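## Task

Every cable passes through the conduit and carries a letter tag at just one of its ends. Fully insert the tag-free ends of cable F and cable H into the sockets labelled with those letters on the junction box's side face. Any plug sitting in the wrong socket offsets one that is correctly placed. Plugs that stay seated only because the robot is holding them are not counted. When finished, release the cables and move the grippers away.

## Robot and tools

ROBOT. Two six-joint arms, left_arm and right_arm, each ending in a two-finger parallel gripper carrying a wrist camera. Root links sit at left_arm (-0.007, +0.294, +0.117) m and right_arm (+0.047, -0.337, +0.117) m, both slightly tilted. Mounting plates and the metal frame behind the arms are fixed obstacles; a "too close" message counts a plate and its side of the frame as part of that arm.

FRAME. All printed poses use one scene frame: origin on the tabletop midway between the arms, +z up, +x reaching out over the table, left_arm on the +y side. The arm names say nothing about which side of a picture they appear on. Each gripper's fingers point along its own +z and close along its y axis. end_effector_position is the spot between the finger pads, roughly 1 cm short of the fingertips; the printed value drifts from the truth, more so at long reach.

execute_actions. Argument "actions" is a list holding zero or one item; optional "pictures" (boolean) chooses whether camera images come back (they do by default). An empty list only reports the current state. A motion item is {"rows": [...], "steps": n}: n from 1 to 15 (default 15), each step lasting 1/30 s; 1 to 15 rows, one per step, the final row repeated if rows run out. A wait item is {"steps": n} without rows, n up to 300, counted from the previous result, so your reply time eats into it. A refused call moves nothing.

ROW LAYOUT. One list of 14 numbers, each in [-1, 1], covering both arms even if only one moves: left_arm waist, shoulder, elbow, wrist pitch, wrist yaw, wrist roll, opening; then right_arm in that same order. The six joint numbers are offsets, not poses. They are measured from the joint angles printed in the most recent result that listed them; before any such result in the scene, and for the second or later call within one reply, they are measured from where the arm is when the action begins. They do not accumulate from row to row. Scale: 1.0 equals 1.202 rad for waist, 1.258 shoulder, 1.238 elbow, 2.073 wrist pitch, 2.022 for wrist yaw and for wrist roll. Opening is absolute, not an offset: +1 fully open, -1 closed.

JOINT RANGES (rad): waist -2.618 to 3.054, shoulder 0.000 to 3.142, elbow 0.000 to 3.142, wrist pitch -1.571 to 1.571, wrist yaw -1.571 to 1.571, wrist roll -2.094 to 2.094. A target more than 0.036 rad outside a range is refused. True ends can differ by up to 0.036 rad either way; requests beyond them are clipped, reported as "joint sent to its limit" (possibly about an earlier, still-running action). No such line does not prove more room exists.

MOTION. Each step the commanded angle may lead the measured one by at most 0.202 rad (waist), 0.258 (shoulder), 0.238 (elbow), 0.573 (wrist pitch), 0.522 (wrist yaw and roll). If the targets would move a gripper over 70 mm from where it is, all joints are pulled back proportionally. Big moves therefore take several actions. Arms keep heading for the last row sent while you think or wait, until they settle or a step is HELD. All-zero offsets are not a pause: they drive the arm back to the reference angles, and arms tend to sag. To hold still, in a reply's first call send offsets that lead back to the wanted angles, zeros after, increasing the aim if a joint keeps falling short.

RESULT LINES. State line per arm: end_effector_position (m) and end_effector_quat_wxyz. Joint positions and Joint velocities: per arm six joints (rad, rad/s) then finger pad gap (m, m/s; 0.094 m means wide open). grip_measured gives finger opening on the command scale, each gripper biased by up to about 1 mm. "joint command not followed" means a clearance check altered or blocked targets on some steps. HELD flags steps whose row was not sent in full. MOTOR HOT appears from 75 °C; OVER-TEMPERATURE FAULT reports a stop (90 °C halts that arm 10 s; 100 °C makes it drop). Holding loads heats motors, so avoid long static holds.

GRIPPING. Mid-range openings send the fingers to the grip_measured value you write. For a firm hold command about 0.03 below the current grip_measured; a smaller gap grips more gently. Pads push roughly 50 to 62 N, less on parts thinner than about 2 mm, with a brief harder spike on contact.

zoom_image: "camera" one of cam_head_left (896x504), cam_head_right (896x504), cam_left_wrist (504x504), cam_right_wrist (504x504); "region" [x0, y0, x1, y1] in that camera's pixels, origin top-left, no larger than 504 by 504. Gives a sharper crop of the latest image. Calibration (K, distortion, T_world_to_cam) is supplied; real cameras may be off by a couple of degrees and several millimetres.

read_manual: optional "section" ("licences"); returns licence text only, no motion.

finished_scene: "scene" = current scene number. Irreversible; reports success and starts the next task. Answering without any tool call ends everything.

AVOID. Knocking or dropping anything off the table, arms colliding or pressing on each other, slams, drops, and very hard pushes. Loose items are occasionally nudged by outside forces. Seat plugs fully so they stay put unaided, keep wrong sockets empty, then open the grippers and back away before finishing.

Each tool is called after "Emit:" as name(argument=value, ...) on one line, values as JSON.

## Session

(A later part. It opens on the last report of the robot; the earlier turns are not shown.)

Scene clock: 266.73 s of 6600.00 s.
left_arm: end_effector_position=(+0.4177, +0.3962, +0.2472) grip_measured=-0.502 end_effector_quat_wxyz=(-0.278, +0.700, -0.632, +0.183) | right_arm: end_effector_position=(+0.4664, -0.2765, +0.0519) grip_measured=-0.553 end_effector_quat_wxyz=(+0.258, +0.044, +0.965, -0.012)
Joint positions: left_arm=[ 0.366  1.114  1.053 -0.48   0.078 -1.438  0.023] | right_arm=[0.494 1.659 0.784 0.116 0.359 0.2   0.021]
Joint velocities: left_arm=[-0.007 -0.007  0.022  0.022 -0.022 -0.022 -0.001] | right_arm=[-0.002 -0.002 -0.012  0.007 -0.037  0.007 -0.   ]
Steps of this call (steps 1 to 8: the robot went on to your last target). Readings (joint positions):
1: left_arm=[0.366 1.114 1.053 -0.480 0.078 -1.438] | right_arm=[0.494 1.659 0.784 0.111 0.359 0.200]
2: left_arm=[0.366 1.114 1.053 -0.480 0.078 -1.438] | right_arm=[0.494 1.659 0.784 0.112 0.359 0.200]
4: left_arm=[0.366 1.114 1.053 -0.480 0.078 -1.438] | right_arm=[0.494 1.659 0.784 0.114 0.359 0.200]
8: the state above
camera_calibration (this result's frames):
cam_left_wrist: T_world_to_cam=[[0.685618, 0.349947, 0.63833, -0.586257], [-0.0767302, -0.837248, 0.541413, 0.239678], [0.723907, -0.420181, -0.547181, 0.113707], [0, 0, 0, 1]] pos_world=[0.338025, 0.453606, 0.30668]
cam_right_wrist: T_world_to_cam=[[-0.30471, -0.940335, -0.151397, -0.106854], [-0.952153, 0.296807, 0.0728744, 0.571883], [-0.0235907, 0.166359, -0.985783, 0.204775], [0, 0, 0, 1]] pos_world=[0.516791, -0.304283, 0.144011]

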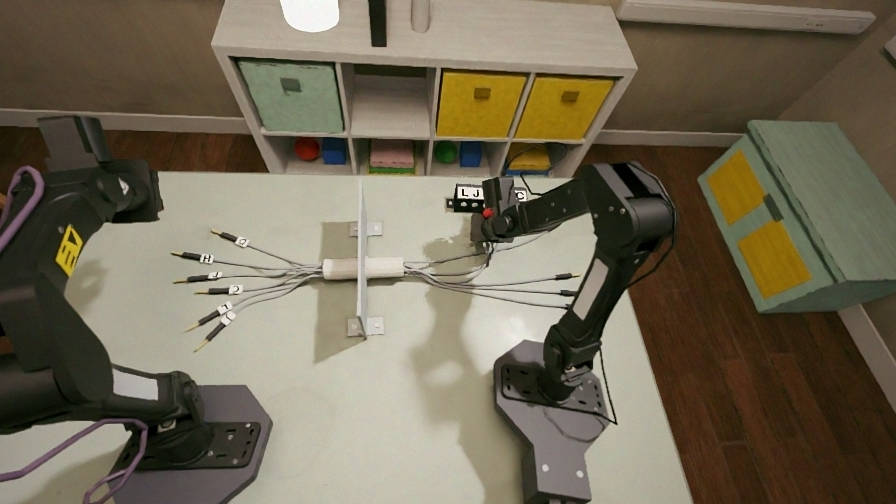

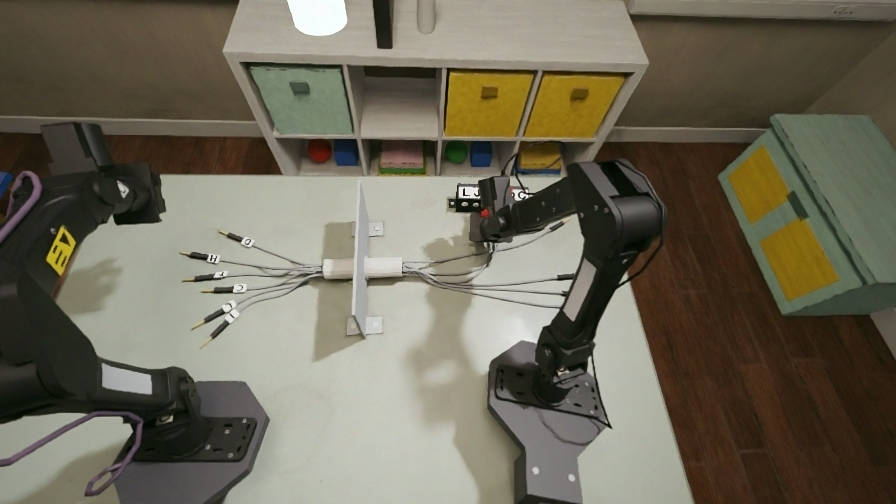

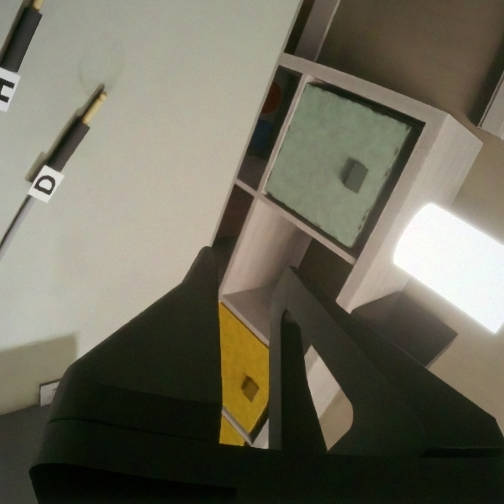

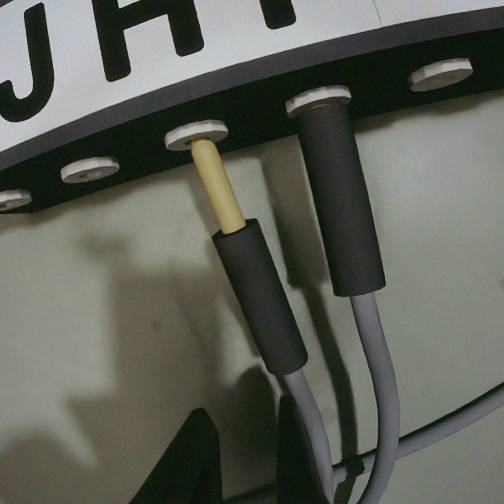

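Emit:
execute_actions(actions=[{"rows":[[0,0,0,0,0,0,-0.5,0,-0.03,0,-0.005,0,0,-0.6],[0,0,0,0,0,0,-0.5,0,-0.06,0,-0.015,0,0,-0.65],[0,0,0,0,0,0,-0.5,0,-0.075,0,-0.02,0,0,-0.72],[0,0,0,0,0,0,-0.5,0,-0.075,0,-0.02,0,0,-0.72],[0,0,0,0,0,0,-0.5,-0.015,-0.075,0,-0.02,0,0,-0.72],[0,0,0,0,0,0,-0.5,-0.028,-0.075,0,-0.02,0,0,-0.72]],"steps":14}], pictures=false)

Emit:
execute_actions(actions=[{"steps":8}])

Scene clock: 269.23 s of 6600.00 s.
left_arm: end_effector_position=(+0.4177, +0.3962, +0.2472) grip_measured=-0.502 end_effector_quat_wxyz=(-0.278, +0.700, -0.632, +0.183) | right_arm: end_effector_position=(+0.4735, -0.2910, +0.0725) grip_measured=-0.717 end_effector_quat_wxyz=(+0.276, +0.061, +0.959, -0.015)
Joint positions: left_arm=[ 0.366  1.114  1.053 -0.48   0.078 -1.438  0.023] | right_arm=[0.466 1.587 0.784 0.087 0.358 0.2   0.013]
Joint velocities: left_arm=[ 0.007  0.007 -0.007 -0.037 -0.007  0.007 -0.001] | right_arm=[-0.012  0.002 -0.027 -0.051  0.037 -0.022 -0.   ]
Steps of this call (steps 1 to 15: the robot went on to your last target; steps 16 to 61: nothing new was sent; steps 62 to 75: all 14 steps of this action). Readings (joint positions):
62: left_arm=[0.366 1.114 1.053 -0.480 0.078 -1.438] | right_arm=[0.494 1.659 0.784 0.117 0.359 0.200]
63: left_arm=[0.366 1.114 1.053 -0.480 0.078 -1.438] | right_arm=[0.494 1.655 0.784 0.114 0.359 0.200]
65: left_arm=[0.366 1.114 1.053 -0.480 0.078 -1.438] | right_arm=[0.494 1.631 0.784 0.094 0.359 0.200]
69: left_arm=[0.366 1.114 1.053 -0.480 0.078 -1.438] | right_arm=[0.478 1.589 0.784 0.091 0.358 0.200]
75: the state above

Scene clock: 269.50 s of 6600.00 s.
left_arm: end_effector_position=(+0.4177, +0.3962, +0.2472) grip_measured=-0.502 end_effector_quat_wxyz=(-0.278, +0.700, -0.632, +0.183) | right_arm: end_effector_position=(+0.4733, -0.2911, +0.0723) grip_measured=-0.717 end_effector_quat_wxyz=(+0.275, +0.061, +0.959, -0.015)
Joint positions: left_arm=[ 0.366  1.114  1.053 -0.48   0.078 -1.438  0.023] | right_arm=[0.466 1.587 0.784 0.086 0.358 0.2   0.013]
Joint velocities: left_arm=[ 0.002 -0.007  0.017 -0.037  0.007  0.037 -0.001] | right_arm=[-0.002 -0.012 -0.012  0.066  0.051 -0.007 -0.   ]
Steps of this call (steps 1 to 8: the robot went on to your last target). Readings (joint positions):
1: left_arm=[0.366 1.114 1.053 -0.480 0.078 -1.438] | right_arm=[0.466 1.587 0.784 0.087 0.358 0.200]
2: left_arm=[0.366 1.114 1.053 -0.480 0.078 -1.438] | right_arm=[0.466 1.587 0.784 0.087 0.358 0.200]
4: left_arm=[0.366 1.114 1.053 -0.480 0.078 -1.438] | right_arm=[0.466 1.587 0.784 0.086 0.358 0.200]
8: the state above
camera_calibration (this result's frames):
cam_left_wrist: T_world_to_cam=[[0.685618, 0.349947, 0.63833, -0.586257], [-0.0767302, -0.837248, 0.541413, 0.239678], [0.723907, -0.420181, -0.547181, 0.113707], [0, 0, 0, 1]] pos_world=[0.338025, 0.453606, 0.30668]
cam_right_wrist: T_world_to_cam=[[-0.330615, -0.929296, -0.164627, -0.0989842], [-0.943603, 0.328727, 0.0393866, 0.588933], [0.0175154, 0.168364, -0.985569, 0.208603], [0, 0, 0, 1]] pos_world=[0.519339, -0.320705, 0.166102]

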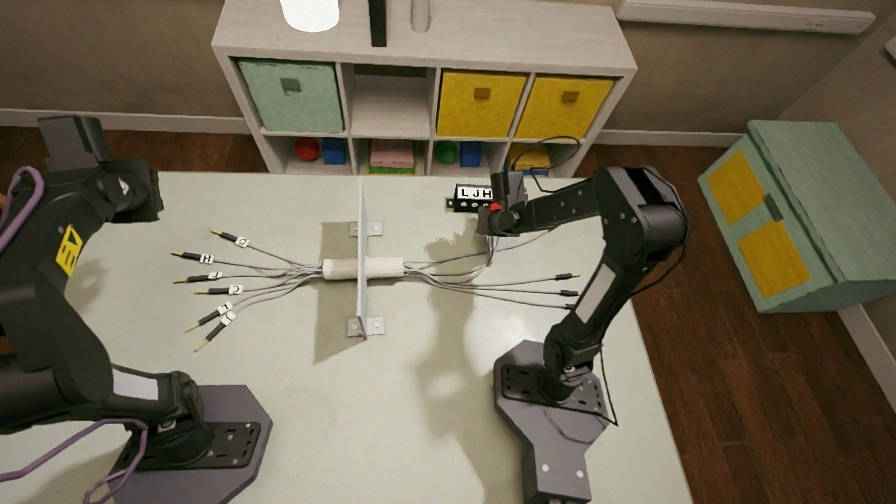

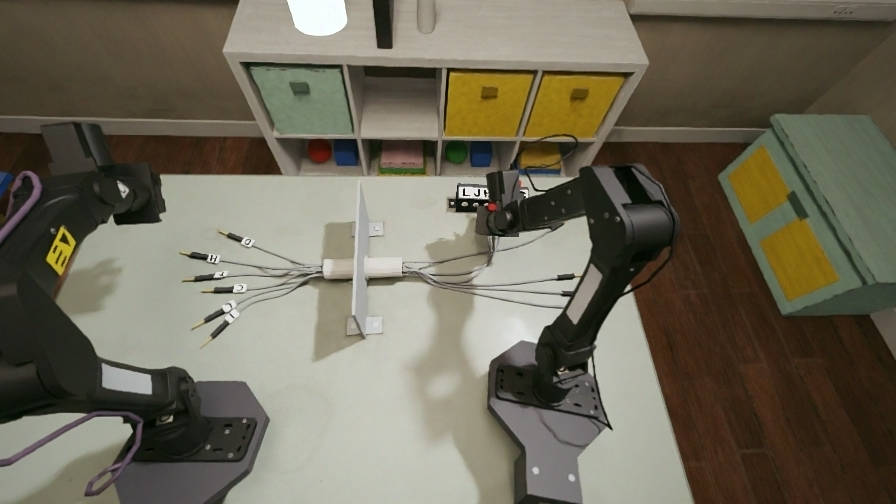

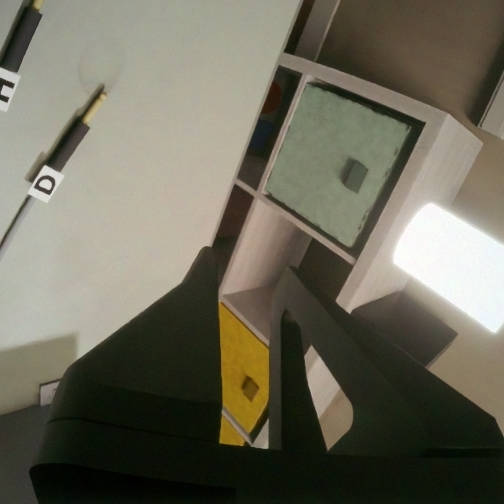

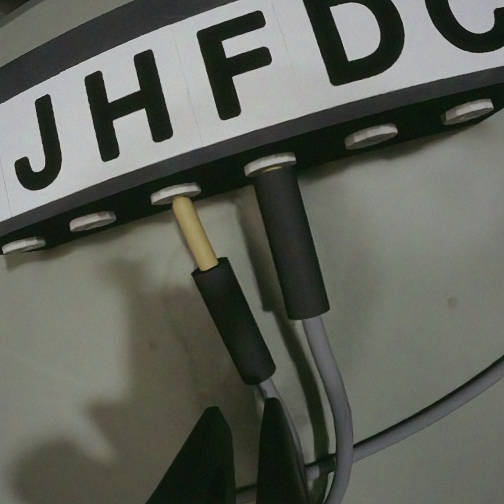

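Emit:
execute_actions(actions=[{"rows":[[0,0,0,0,0,0,-0.5,0,0.02,0.02,0.01,0,0,-0.72],[0,0,0,0,0,0,-0.5,0,0.04,0.026,0.015,0,0,-0.72],[0,0,0,0,0,0,-0.5,0,0.06,0.026,0.02,0,0,-0.72],[0,0,0,0,0,0,-0.5,0,0.072,0.026,0.022,0,0,-0.72]],"steps":12}], pictures=false)

Emit:
execute_actions(actions=[{"steps":8}])

Scene clock: 271.20 s of 6600.00 s.
left_arm: end_effector_position=(+0.4177, +0.3962, +0.2472) grip_measured=-0.502 end_effector_quat_wxyz=(-0.278, +0.700, -0.632, +0.183) | right_arm: end_effector_position=(+0.4669, -0.2867, +0.0447) grip_measured=-0.717 end_effector_quat_wxyz=(+0.250, +0.054, +0.966, -0.021)
Joint positions: left_arm=[ 0.366  1.114  1.053 -0.48   0.078 -1.438  0.023] | right_arm=[0.466 1.679 0.79  0.116 0.358 0.2   0.013]
Joint velocities: left_arm=[-0.002 -0.007  0.002 -0.051 -0.022  0.037 -0.   ] | right_arm=[ 0.002 -0.002  0.002  0.066 -0.066 -0.022 -0.   ]
Steps of this call (steps 1 to 15: the robot went on to your last target; steps 16 to 39: nothing new was sent; steps 40 to 51: all 12 steps of this action). Readings (joint positions):
40: left_arm=[0.366 1.114 1.053 -0.480 0.078 -1.438] | right_arm=[0.466 1.588 0.784 0.087 0.358 0.200]
41: left_arm=[0.366 1.114 1.053 -0.480 0.078 -1.438] | right_arm=[0.466 1.593 0.784 0.091 0.358 0.200]
43: left_arm=[0.366 1.114 1.053 -0.480 0.078 -1.438] | right_arm=[0.466 1.620 0.788 0.105 0.358 0.200]
47: left_arm=[0.366 1.114 1.053 -0.480 0.078 -1.438] | right_arm=[0.466 1.675 0.790 0.113 0.358 0.200]
51: the state above

Scene clock: 271.47 s of 6600.00 s.
left_arm: end_effector_position=(+0.4177, +0.3962, +0.2472) grip_measured=-0.502 end_effector_quat_wxyz=(-0.278, +0.700, -0.632, +0.183) | right_arm: end_effector_position=(+0.4669, -0.2867, +0.0447) grip_measured=-0.717 end_effector_quat_wxyz=(+0.251, +0.054, +0.966, -0.021)
Joint positions: left_arm=[ 0.366  1.114  1.053 -0.48   0.078 -1.438  0.023] | right_arm=[0.466 1.679 0.79  0.116 0.358 0.2   0.013]
Joint velocities: left_arm=[ 0.017 -0.002 -0.007 -0.037 -0.022 -0.051  0.   ] | right_arm=[ 0.007  0.002  0.007 -0.037 -0.007  0.037 -0.   ]
Steps of this call (steps 1 to 8: the robot went on to your last target). Readings (joint positions):
1: left_arm=[0.366 1.114 1.053 -0.480 0.078 -1.438] | right_arm=[0.466 1.679 0.790 0.116 0.358 0.200]
2: left_arm=[0.366 1.114 1.053 -0.480 0.078 -1.438] | right_arm=[0.466 1.679 0.790 0.116 0.358 0.200]
4: left_arm=[0.366 1.114 1.053 -0.480 0.078 -1.438] | right_arm=[0.466 1.679 0.790 0.116 0.358 0.200]
8: the state above
camera_calibration (this result's frames):
cam_left_wrist: T_world_to_cam=[[0.685658, 0.349967, 0.638275, -0.586256], [-0.0769673, -0.837074, 0.541649, 0.239595], [0.723843, -0.420513, -0.54701, 0.113784], [0, 0, 0, 1]] pos_world=[0.338051, 0.453577, 0.306657]
cam_right_wrist: T_world_to_cam=[[-0.328106, -0.934766, -0.136229, -0.105542], [-0.943985, 0.319079, 0.0841467, 0.578017], [-0.0351895, 0.156208, -0.987097, 0.201937], [0, 0, 0, 1]] pos_world=[0.518117, -0.314634, 0.136315]

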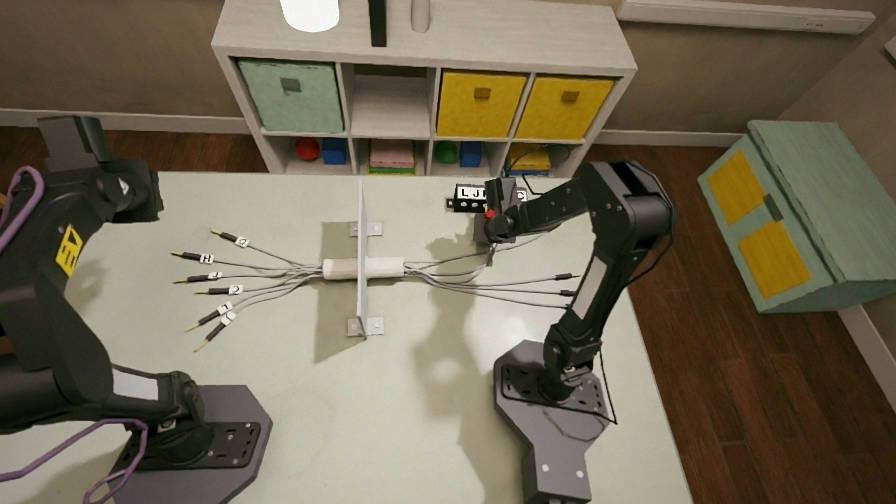

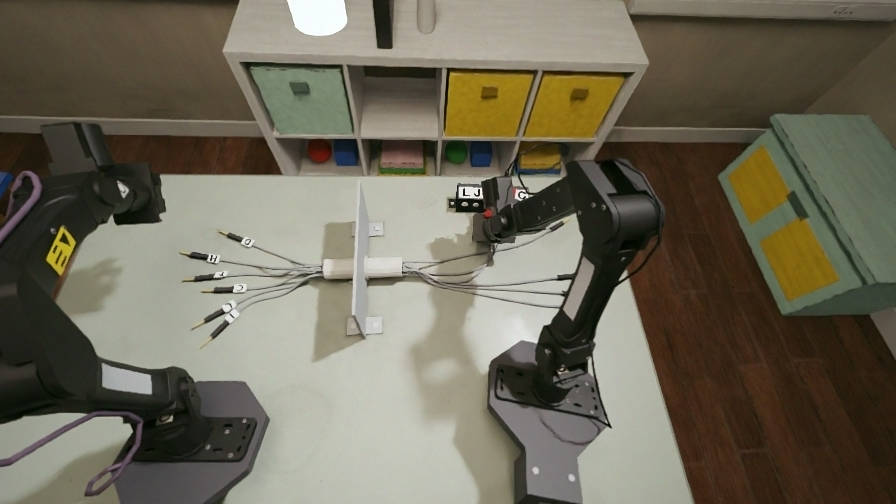

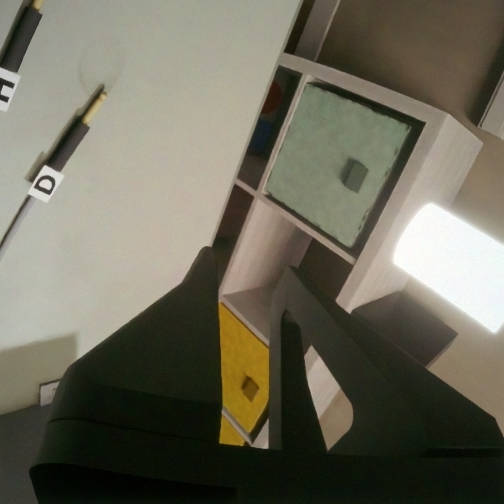

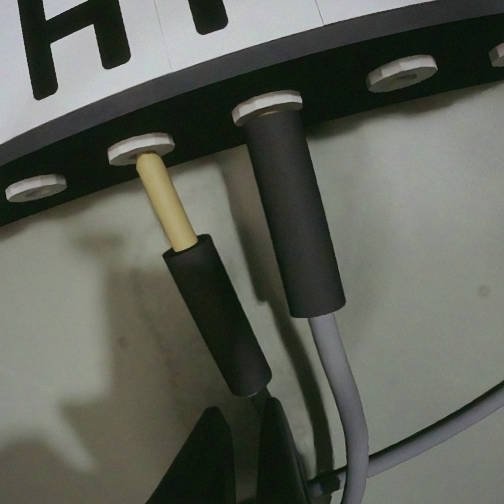

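Emit:
execute_actions(actions=[{"rows":[[0,0,0,0,0,0,-0.5,0,0,0,0,0,0,-0.76],[0,0,0,0,0,0,-0.5,0,0,0,0,0,0,-0.8],[0,0,0,0,0,0,-0.5,0,0,0,0,0,0,-0.8],[0,0,0,0,0,0,-0.5,0,-0.02,0,0,0,0,-0.8],[0,0,0,0,0,0,-0.5,0.01,-0.035,0,0,0,0,-0.8],[0,0,0,0,0,0,-0.5,0.02,-0.042,0,0,0,0,-0.8],[0,0,0,0,0,0,-0.5,0.03,-0.042,0,0,0,0,-0.8]],"steps":14}], pictures=false)

Emit:
execute_actions(actions=[{"steps":8}])

Scene clock: 272.87 s of 6600.00 s.
left_arm: end_effector_position=(+0.4177, +0.3962, +0.2472) grip_measured=-0.502 end_effector_quat_wxyz=(-0.278, +0.700, -0.632, +0.183) | right_arm: end_effector_position=(+0.4698, -0.2786, +0.0543) grip_measured=-0.797 end_effector_quat_wxyz=(+0.261, +0.048, +0.964, -0.012)
Joint positions: left_arm=[ 0.366  1.114  1.053 -0.48   0.078 -1.438  0.023] | right_arm=[0.488 1.656 0.79  0.115 0.358 0.2   0.01 ]
Joint velocities: left_arm=[-0.017  0.007  0.007  0.022 -0.007  0.051  0.001] | right_arm=[ 0.007  0.012  0.002  0.007 -0.051  0.007  0.   ]
Steps of this call (steps 1 to 15: the robot went on to your last target; steps 16 to 28: nothing new was sent; steps 29 to 42: all 14 steps of this action). Readings (joint positions):
29: left_arm=[0.366 1.114 1.053 -0.480 0.078 -1.438] | right_arm=[0.466 1.679 0.790 0.116 0.358 0.200]
30: left_arm=[0.366 1.114 1.053 -0.480 0.078 -1.438] | right_arm=[0.466 1.679 0.790 0.116 0.358 0.200]
32: left_arm=[0.366 1.114 1.053 -0.480 0.078 -1.438] | right_arm=[0.466 1.679 0.790 0.116 0.358 0.200]
36: left_arm=[0.366 1.114 1.053 -0.480 0.078 -1.438] | right_arm=[0.473 1.669 0.790 0.115 0.358 0.200]
42: the state above

Scene clock: 273.13 s of 6600.00 s.
left_arm: end_effector_position=(+0.4177, +0.3962, +0.2472) grip_measured=-0.502 end_effector_quat_wxyz=(-0.278, +0.700, -0.632, +0.183) | right_arm: end_effector_position=(+0.4698, -0.2786, +0.0543) grip_measured=-0.797 end_effector_quat_wxyz=(+0.261, +0.048, +0.964, -0.012)
Joint positions: left_arm=[ 0.366  1.114  1.053 -0.48   0.078 -1.438  0.023] | right_arm=[0.488 1.656 0.79  0.115 0.358 0.2   0.01 ]
Joint velocities: left_arm=[-0.002  0.002 -0.002 -0.037  0.007 -0.022 -0.002] | right_arm=[-0.002 -0.002  0.007  0.007 -0.007  0.037  0.001]
Steps of this call (steps 1 to 8: the robot went on to your last target). Readings (joint positions):
1: left_arm=[0.366 1.114 1.053 -0.480 0.078 -1.438] | right_arm=[0.488 1.656 0.790 0.115 0.358 0.200]
2: left_arm=[0.366 1.114 1.053 -0.480 0.078 -1.438] | right_arm=[0.488 1.656 0.790 0.115 0.358 0.200]
4: left_arm=[0.366 1.114 1.053 -0.480 0.078 -1.438] | right_arm=[0.488 1.656 0.790 0.115 0.358 0.200]
8: the state above
camera_calibration (this result's frames):
cam_left_wrist: T_world_to_cam=[[0.685658, 0.349967, 0.638275, -0.586256], [-0.0769673, -0.837074, 0.541649, 0.239595], [0.723843, -0.420513, -0.54701, 0.113784], [0, 0, 0, 1]] pos_world=[0.338051, 0.453577, 0.306657]
cam_right_wrist: T_world_to_cam=[[-0.310152, -0.938003, -0.154777, -0.104098], [-0.950567, 0.303387, 0.0661733, 0.577006], [-0.0151133, 0.16765, -0.985731, 0.203895], [0, 0, 0, 1]] pos_world=[0.519278, -0.306883, 0.146691]

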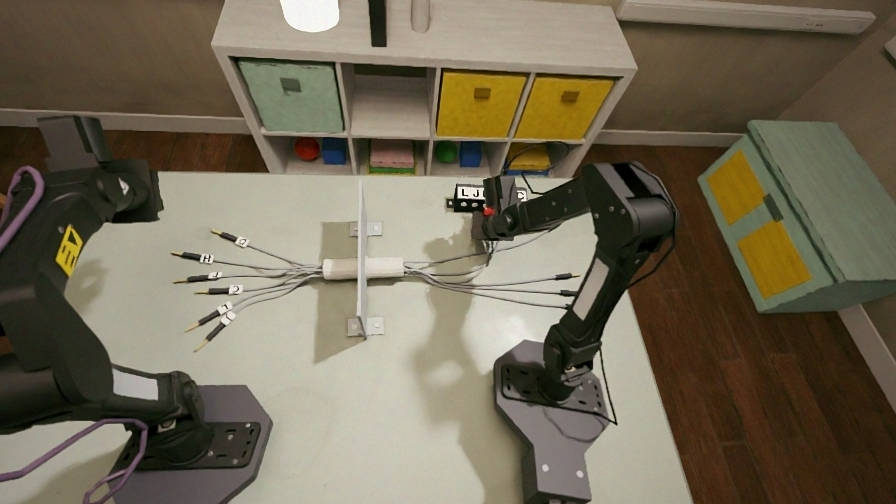

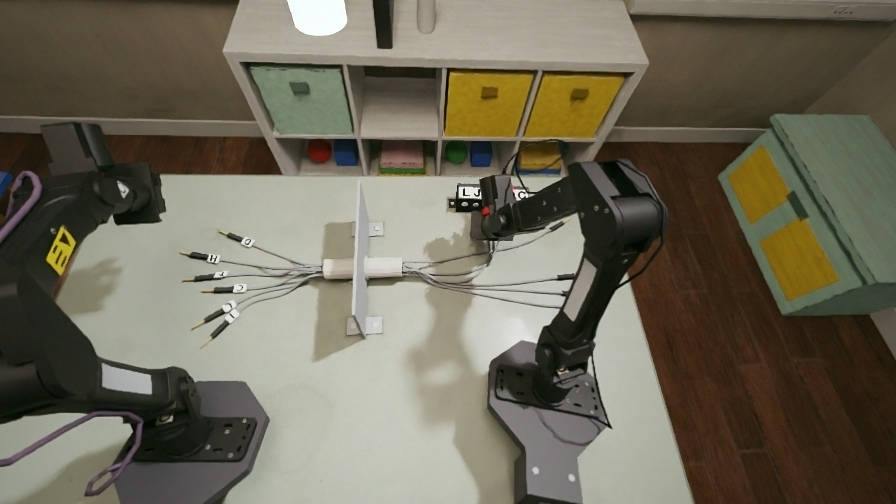

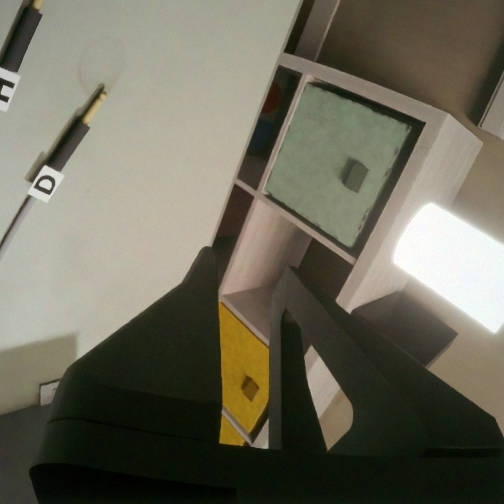

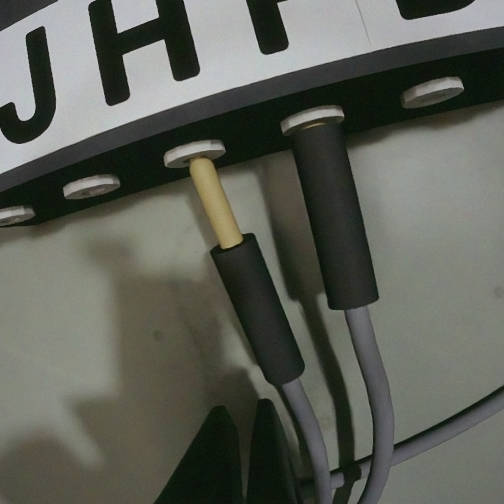

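Emit:
execute_actions(actions=[{"rows":[[0,0,0,0,0,0,-0.5,0,-0.03,0,-0.005,0,0,-0.8],[0,0,0,0,0,0,-0.5,0,-0.055,0,-0.012,0,0,-0.75],[0,0,0,0,0,0,-0.5,0,-0.065,0,-0.015,0,0,-0.68],[0,0,0,0,0,0,-0.5,0,-0.065,0,-0.015,0,0,-0.68],[0,0,0,0,0,0,-0.5,-0.017,-0.065,0,-0.015,0,0,-0.68],[0,0,0,0,0,0,-0.5,-0.034,-0.065,0,-0.015,0,0,-0.68]],"steps":14}], pictures=false)

Emit:
execute_actions(actions=[{"rows":[[0,0,0,0,0,0,-0.5,0,0.02,0,0.01,0,0,-0.68],[0,0,0,0,0,0,-0.5,0,0.035,0,0.015,0,0,-0.68],[0,0,0,0,0,0,-0.5,0,0.05,0,0.018,0,0,-0.68]],"steps":14}])

Scene clock: 275.57 s of 6600.00 s.
left_arm: end_effector_position=(+0.4177, +0.3962, +0.2472) grip_measured=-0.502 end_effector_quat_wxyz=(-0.278, +0.700, -0.632, +0.183) | right_arm: end_effector_position=(+0.4764, -0.2957, +0.0701) grip_measured=-0.683 end_effector_quat_wxyz=(+0.276, +0.067, +0.959, -0.018)
Joint positions: left_arm=[ 0.366  1.114  1.053 -0.48   0.078 -1.438  0.023] | right_arm=[0.452 1.599 0.79  0.095 0.356 0.2   0.015]
Joint velocities: left_arm=[-0.007 -0.002 -0.002  0.037  0.007  0.051 -0.   ] | right_arm=[ 0.007 -0.012  0.007 -0.007 -0.051  0.037 -0.   ]
Steps of this call (steps 1 to 15: the robot went on to your last target; steps 16 to 59: nothing new was sent; steps 60 to 73: all 14 steps of this action). Readings (joint positions):
60: left_arm=[0.366 1.114 1.053 -0.480 0.078 -1.438] | right_arm=[0.488 1.656 0.790 0.115 0.358 0.200]
61: left_arm=[0.366 1.114 1.053 -0.480 0.078 -1.438] | right_arm=[0.488 1.652 0.790 0.112 0.358 0.200]
63: left_arm=[0.366 1.114 1.053 -0.480 0.078 -1.438] | right_arm=[0.488 1.633 0.790 0.098 0.358 0.200]
67: left_arm=[0.366 1.114 1.053 -0.480 0.078 -1.438] | right_arm=[0.467 1.600 0.790 0.097 0.356 0.200]
73: the state above

Scene clock: 276.03 s of 6600.00 s.
left_arm: end_effector_position=(+0.4177, +0.3962, +0.2472) grip_measured=-0.502 end_effector_quat_wxyz=(-0.278, +0.700, -0.632, +0.183) | right_arm: end_effector_position=(+0.4708, -0.2929, +0.0507) grip_measured=-0.683 end_effector_quat_wxyz=(+0.258, +0.062, +0.964, -0.022)
Joint positions: left_arm=[ 0.366  1.114  1.053 -0.48   0.078 -1.438  0.023] | right_arm=[0.452 1.659 0.79  0.116 0.356 0.2   0.015]
Joint velocities: left_arm=[-0.002 -0.002 -0.002  0.022 -0.066 -0.051 -0.   ] | right_arm=[-0.002  0.002  0.002 -0.022 -0.066  0.007 -0.   ]
Steps of this call (steps 1 to 14: all 14 steps of this action). Readings (joint positions):
1: left_arm=[0.366 1.114 1.053 -0.480 0.078 -1.438] | right_arm=[0.452 1.600 0.790 0.095 0.356 0.200]
2: left_arm=[0.366 1.114 1.053 -0.480 0.078 -1.438] | right_arm=[0.452 1.604 0.790 0.099 0.356 0.200]
4: left_arm=[0.366 1.114 1.053 -0.480 0.078 -1.438] | right_arm=[0.452 1.624 0.790 0.112 0.356 0.200]
8: left_arm=[0.366 1.114 1.053 -0.480 0.078 -1.438] | right_arm=[0.452 1.658 0.790 0.114 0.356 0.200]
14: the state above
camera_calibration (this result's frames):
cam_left_wrist: T_world_to_cam=[[0.685658, 0.349967, 0.638275, -0.586256], [-0.0769673, -0.837074, 0.541649, 0.239595], [0.723843, -0.420513, -0.54701, 0.113784], [0, 0, 0, 1]] pos_world=[0.338051, 0.453577, 0.306657]
cam_right_wrist: T_world_to_cam=[[-0.340889, -0.92919, -0.142832, -0.101313], [-0.939958, 0.3342, 0.0692086, 0.586451], [-0.0165736, 0.157848, -0.987324, 0.200679], [0, 0, 0, 1]] pos_world=[0.520028, -0.321808, 0.143077]

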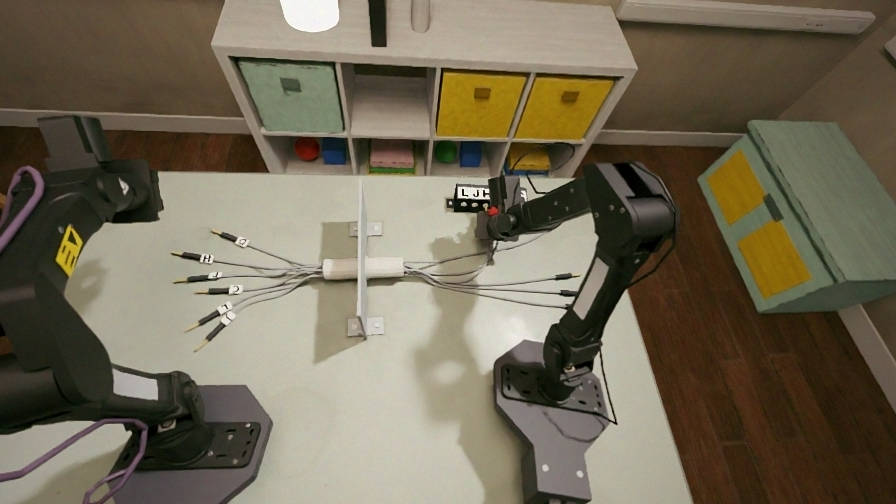

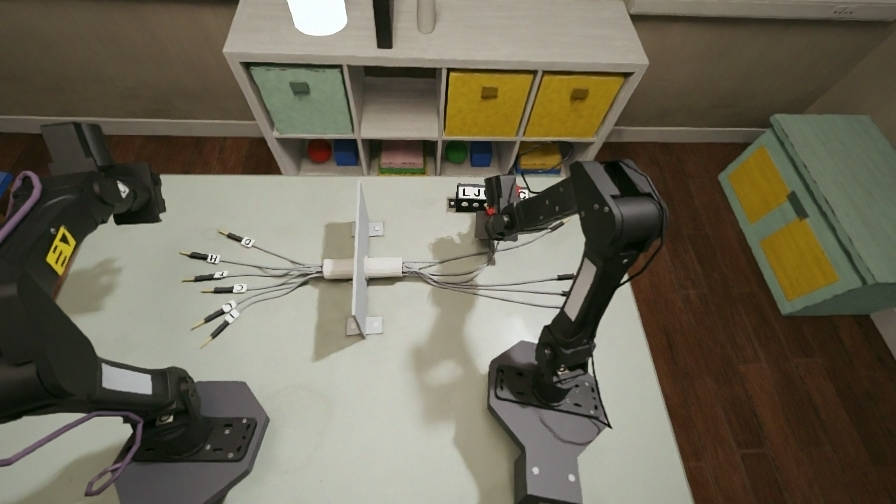

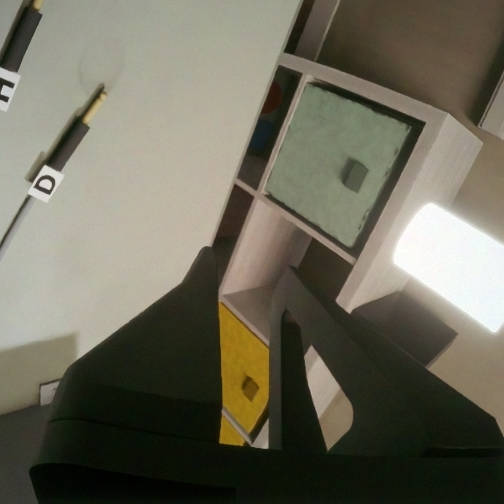

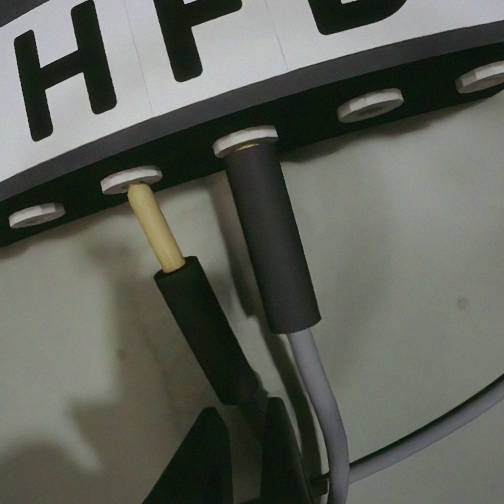

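Emit:
execute_actions(actions=[{"rows":[[0,0,0,0,0,0,-0.5,0,0.012,0,0.006,0,0,-0.68],[0,0,0,0,0,0,-0.5,0,0.018,0,0.006,0,0,-0.68],[0,0,0,0,0,0,-0.5,0,0.018,0,0.006,0,0,-0.68],[0,0,0,0,0,0,-0.5,0,0.018,0,0.006,0,0,-0.68],[0,0,0,0,0,0,-0.5,0,0.018,0,0.006,0,0,-0.74],[0,0,0,0,0,0,-0.5,0,0.018,0,0.006,0,0,-0.74],[0,0,0,0,0,0,-0.5,0,0.018,0,0.006,0,0,-0.8]],"steps":14}])

Scene clock: 277.33 s of 6600.00 s.
left_arm: end_effector_position=(+0.4177, +0.3961, +0.2472) grip_measured=-0.502 end_effector_quat_wxyz=(-0.278, +0.700, -0.632, +0.184) | right_arm: end_effector_position=(+0.4709, -0.2929, +0.0507) grip_measured=-0.797 end_effector_quat_wxyz=(+0.258, +0.062, +0.964, -0.022)
Joint positions: left_arm=[ 0.366  1.114  1.053 -0.48   0.078 -1.438  0.023] | right_arm=[0.452 1.659 0.79  0.116 0.356 0.2   0.01 ]
Joint velocities: left_arm=[ 0.002  0.002 -0.017  0.007 -0.022 -0.081 -0.002] | right_arm=[-0.017  0.012  0.002  0.051  0.022 -0.11   0.   ]
Steps of this call (steps 1 to 15: the robot went on to your last target; steps 16 to 25: nothing new was sent; steps 26 to 39: all 14 steps of this action). Readings (joint positions):
26: left_arm=[0.366 1.114 1.053 -0.480 0.078 -1.438] | right_arm=[0.452 1.659 0.790 0.116 0.356 0.200]
27: left_arm=[0.366 1.114 1.053 -0.480 0.078 -1.438] | right_arm=[0.452 1.659 0.790 0.116 0.356 0.200]
29: left_arm=[0.366 1.114 1.053 -0.480 0.078 -1.438] | right_arm=[0.452 1.659 0.790 0.116 0.356 0.200]
33: left_arm=[0.366 1.114 1.053 -0.480 0.078 -1.438] | right_arm=[0.452 1.659 0.790 0.116 0.356 0.200]
39: the state above
camera_calibration (this result's frames):
cam_left_wrist: T_world_to_cam=[[0.685699, 0.349987, 0.638221, -0.586255], [-0.0772045, -0.836898, 0.541886, 0.239513], [0.723779, -0.420844, -0.54684, 0.11386], [0, 0, 0, 1]] pos_world=[0.338077, 0.453547, 0.306634]
cam_right_wrist: T_world_to_cam=[[-0.340907, -0.929153, -0.143031, -0.101243], [-0.939957, 0.334266, 0.0688927, 0.586554], [-0.0162013, 0.157929, -0.987317, 0.20057], [0, 0, 0, 1]] pos_world=[0.520071, -0.321811, 0.143136]

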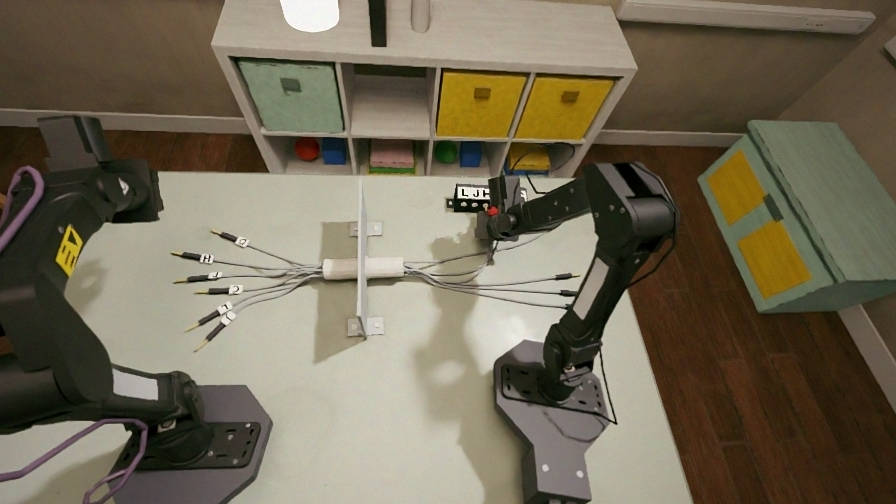

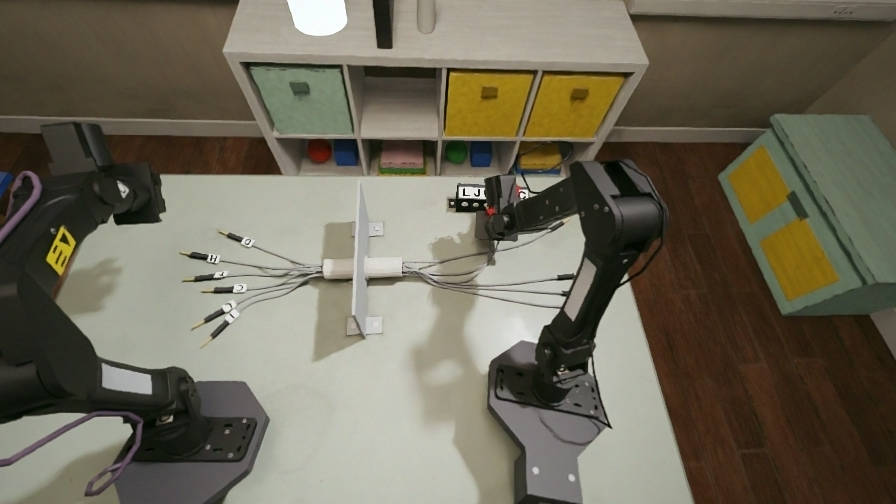

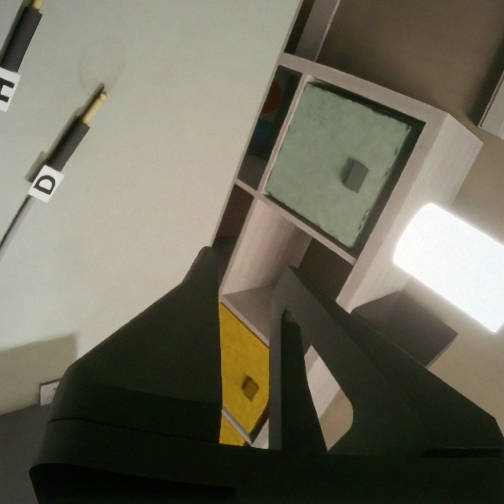

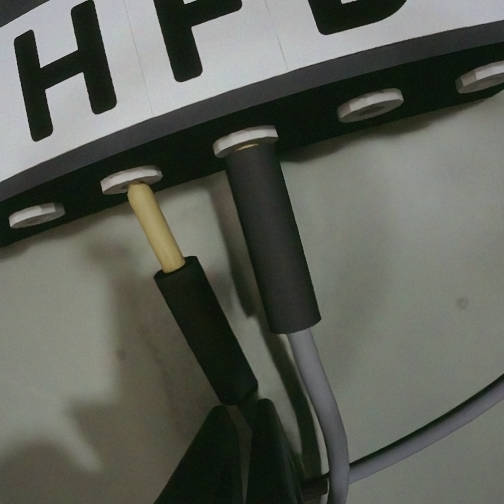

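Emit:
execute_actions(actions=[])

Scene clock: 280.87 s of 6600.00 s.
left_arm: end_effector_position=(+0.4177, +0.3961, +0.2472) grip_measured=-0.502 end_effector_quat_wxyz=(-0.278, +0.700, -0.632, +0.184) | right_arm: end_effector_position=(+0.4709, -0.2929, +0.0507) grip_measured=-0.797 end_effector_quat_wxyz=(+0.258, +0.062, +0.964, -0.022)
Joint positions: left_arm=[ 0.366  1.114  1.053 -0.48   0.078 -1.438  0.023] | right_arm=[0.452 1.659 0.79  0.116 0.356 0.2   0.01 ]
Joint velocities: left_arm=[ 0.007 -0.002 -0.002 -0.022  0.037 -0.051  0.   ] | right_arm=[-0.007  0.022 -0.012 -0.095  0.037 -0.051 -0.   ]
Steps of this call (steps 1 to 15: the robot went on to your last target; steps 16 to 90: nothing new was sent; then 0.53 s passed at rest). Readings (joint positions):
1: left_arm=[0.366 1.114 1.053 -0.480 0.078 -1.438] | right_arm=[0.452 1.659 0.790 0.116 0.356 0.200]
2: left_arm=[0.366 1.114 1.053 -0.480 0.078 -1.438] | right_arm=[0.452 1.659 0.790 0.116 0.356 0.200]
4: left_arm=[0.366 1.114 1.053 -0.480 0.078 -1.438] | right_arm=[0.452 1.659 0.790 0.116 0.356 0.200]
8: left_arm=[0.366 1.114 1.053 -0.480 0.078 -1.438] | right_arm=[0.452 1.659 0.790 0.116 0.356 0.200]
90: the state above
All arms were judged still, so your last target was given up. Only a new action makes them travel on or press farther. Fingers that are still opening or closing keep moving.
camera_calibration (this result's frames):
cam_left_wrist: T_world_to_cam=[[0.685699, 0.349987, 0.638221, -0.586255], [-0.0772045, -0.836898, 0.541886, 0.239513], [0.723779, -0.420844, -0.54684, 0.11386], [0, 0, 0, 1]] pos_world=[0.338077, 0.453547, 0.306634]
cam_right_wrist: T_world_to_cam=[[-0.340907, -0.929153, -0.143031, -0.101243], [-0.939957, 0.334266, 0.0688927, 0.586554], [-0.0162013, 0.157929, -0.987317, 0.20057], [0, 0, 0, 1]] pos_world=[0.520071, -0.321811, 0.143136]

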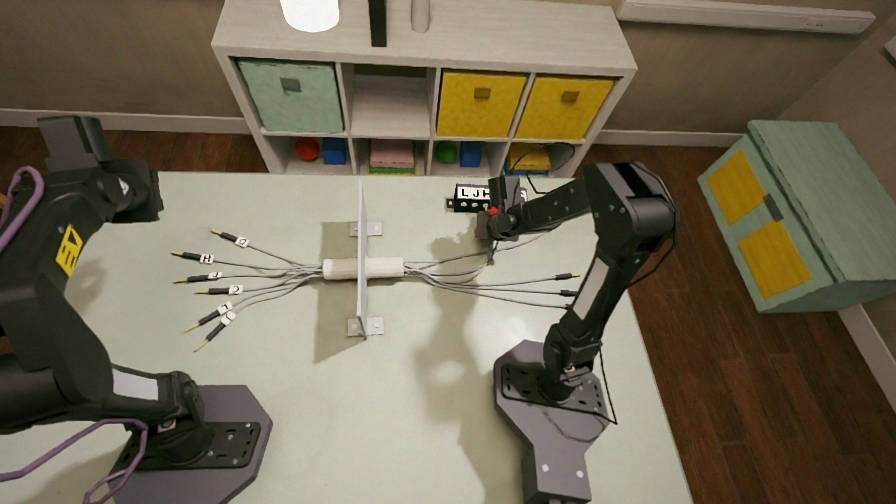

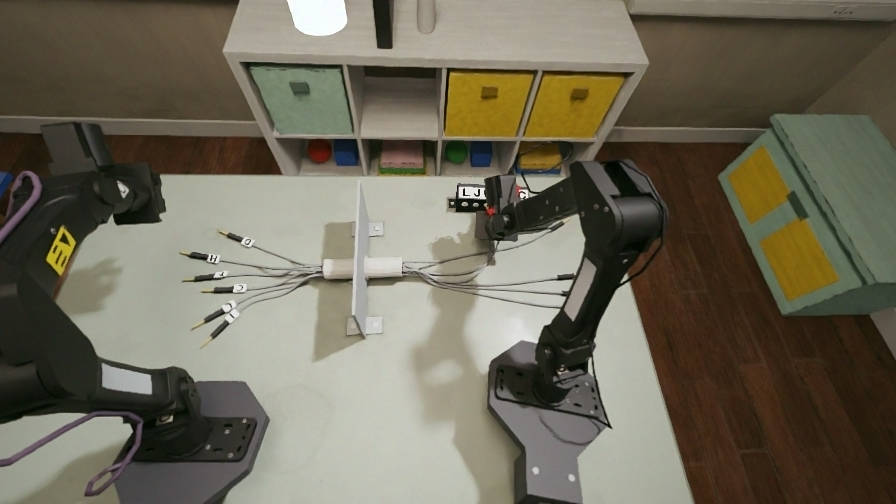

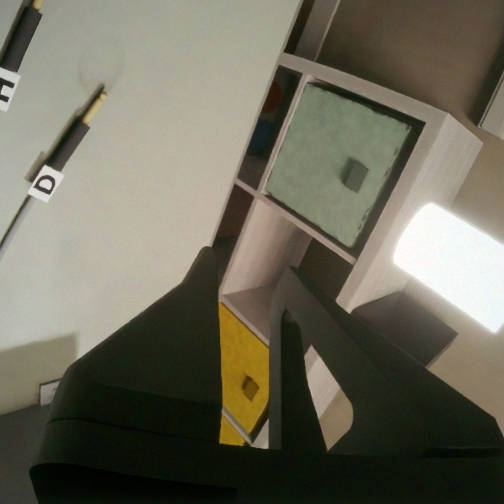

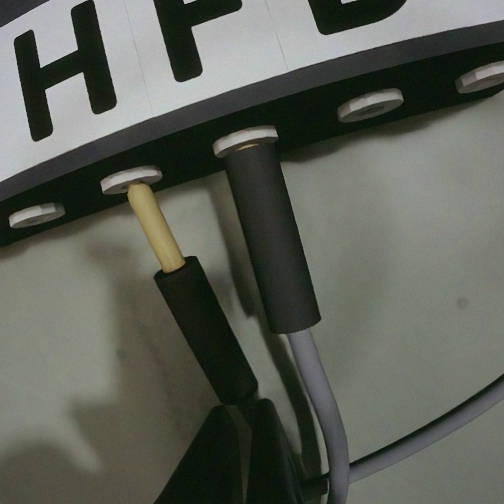

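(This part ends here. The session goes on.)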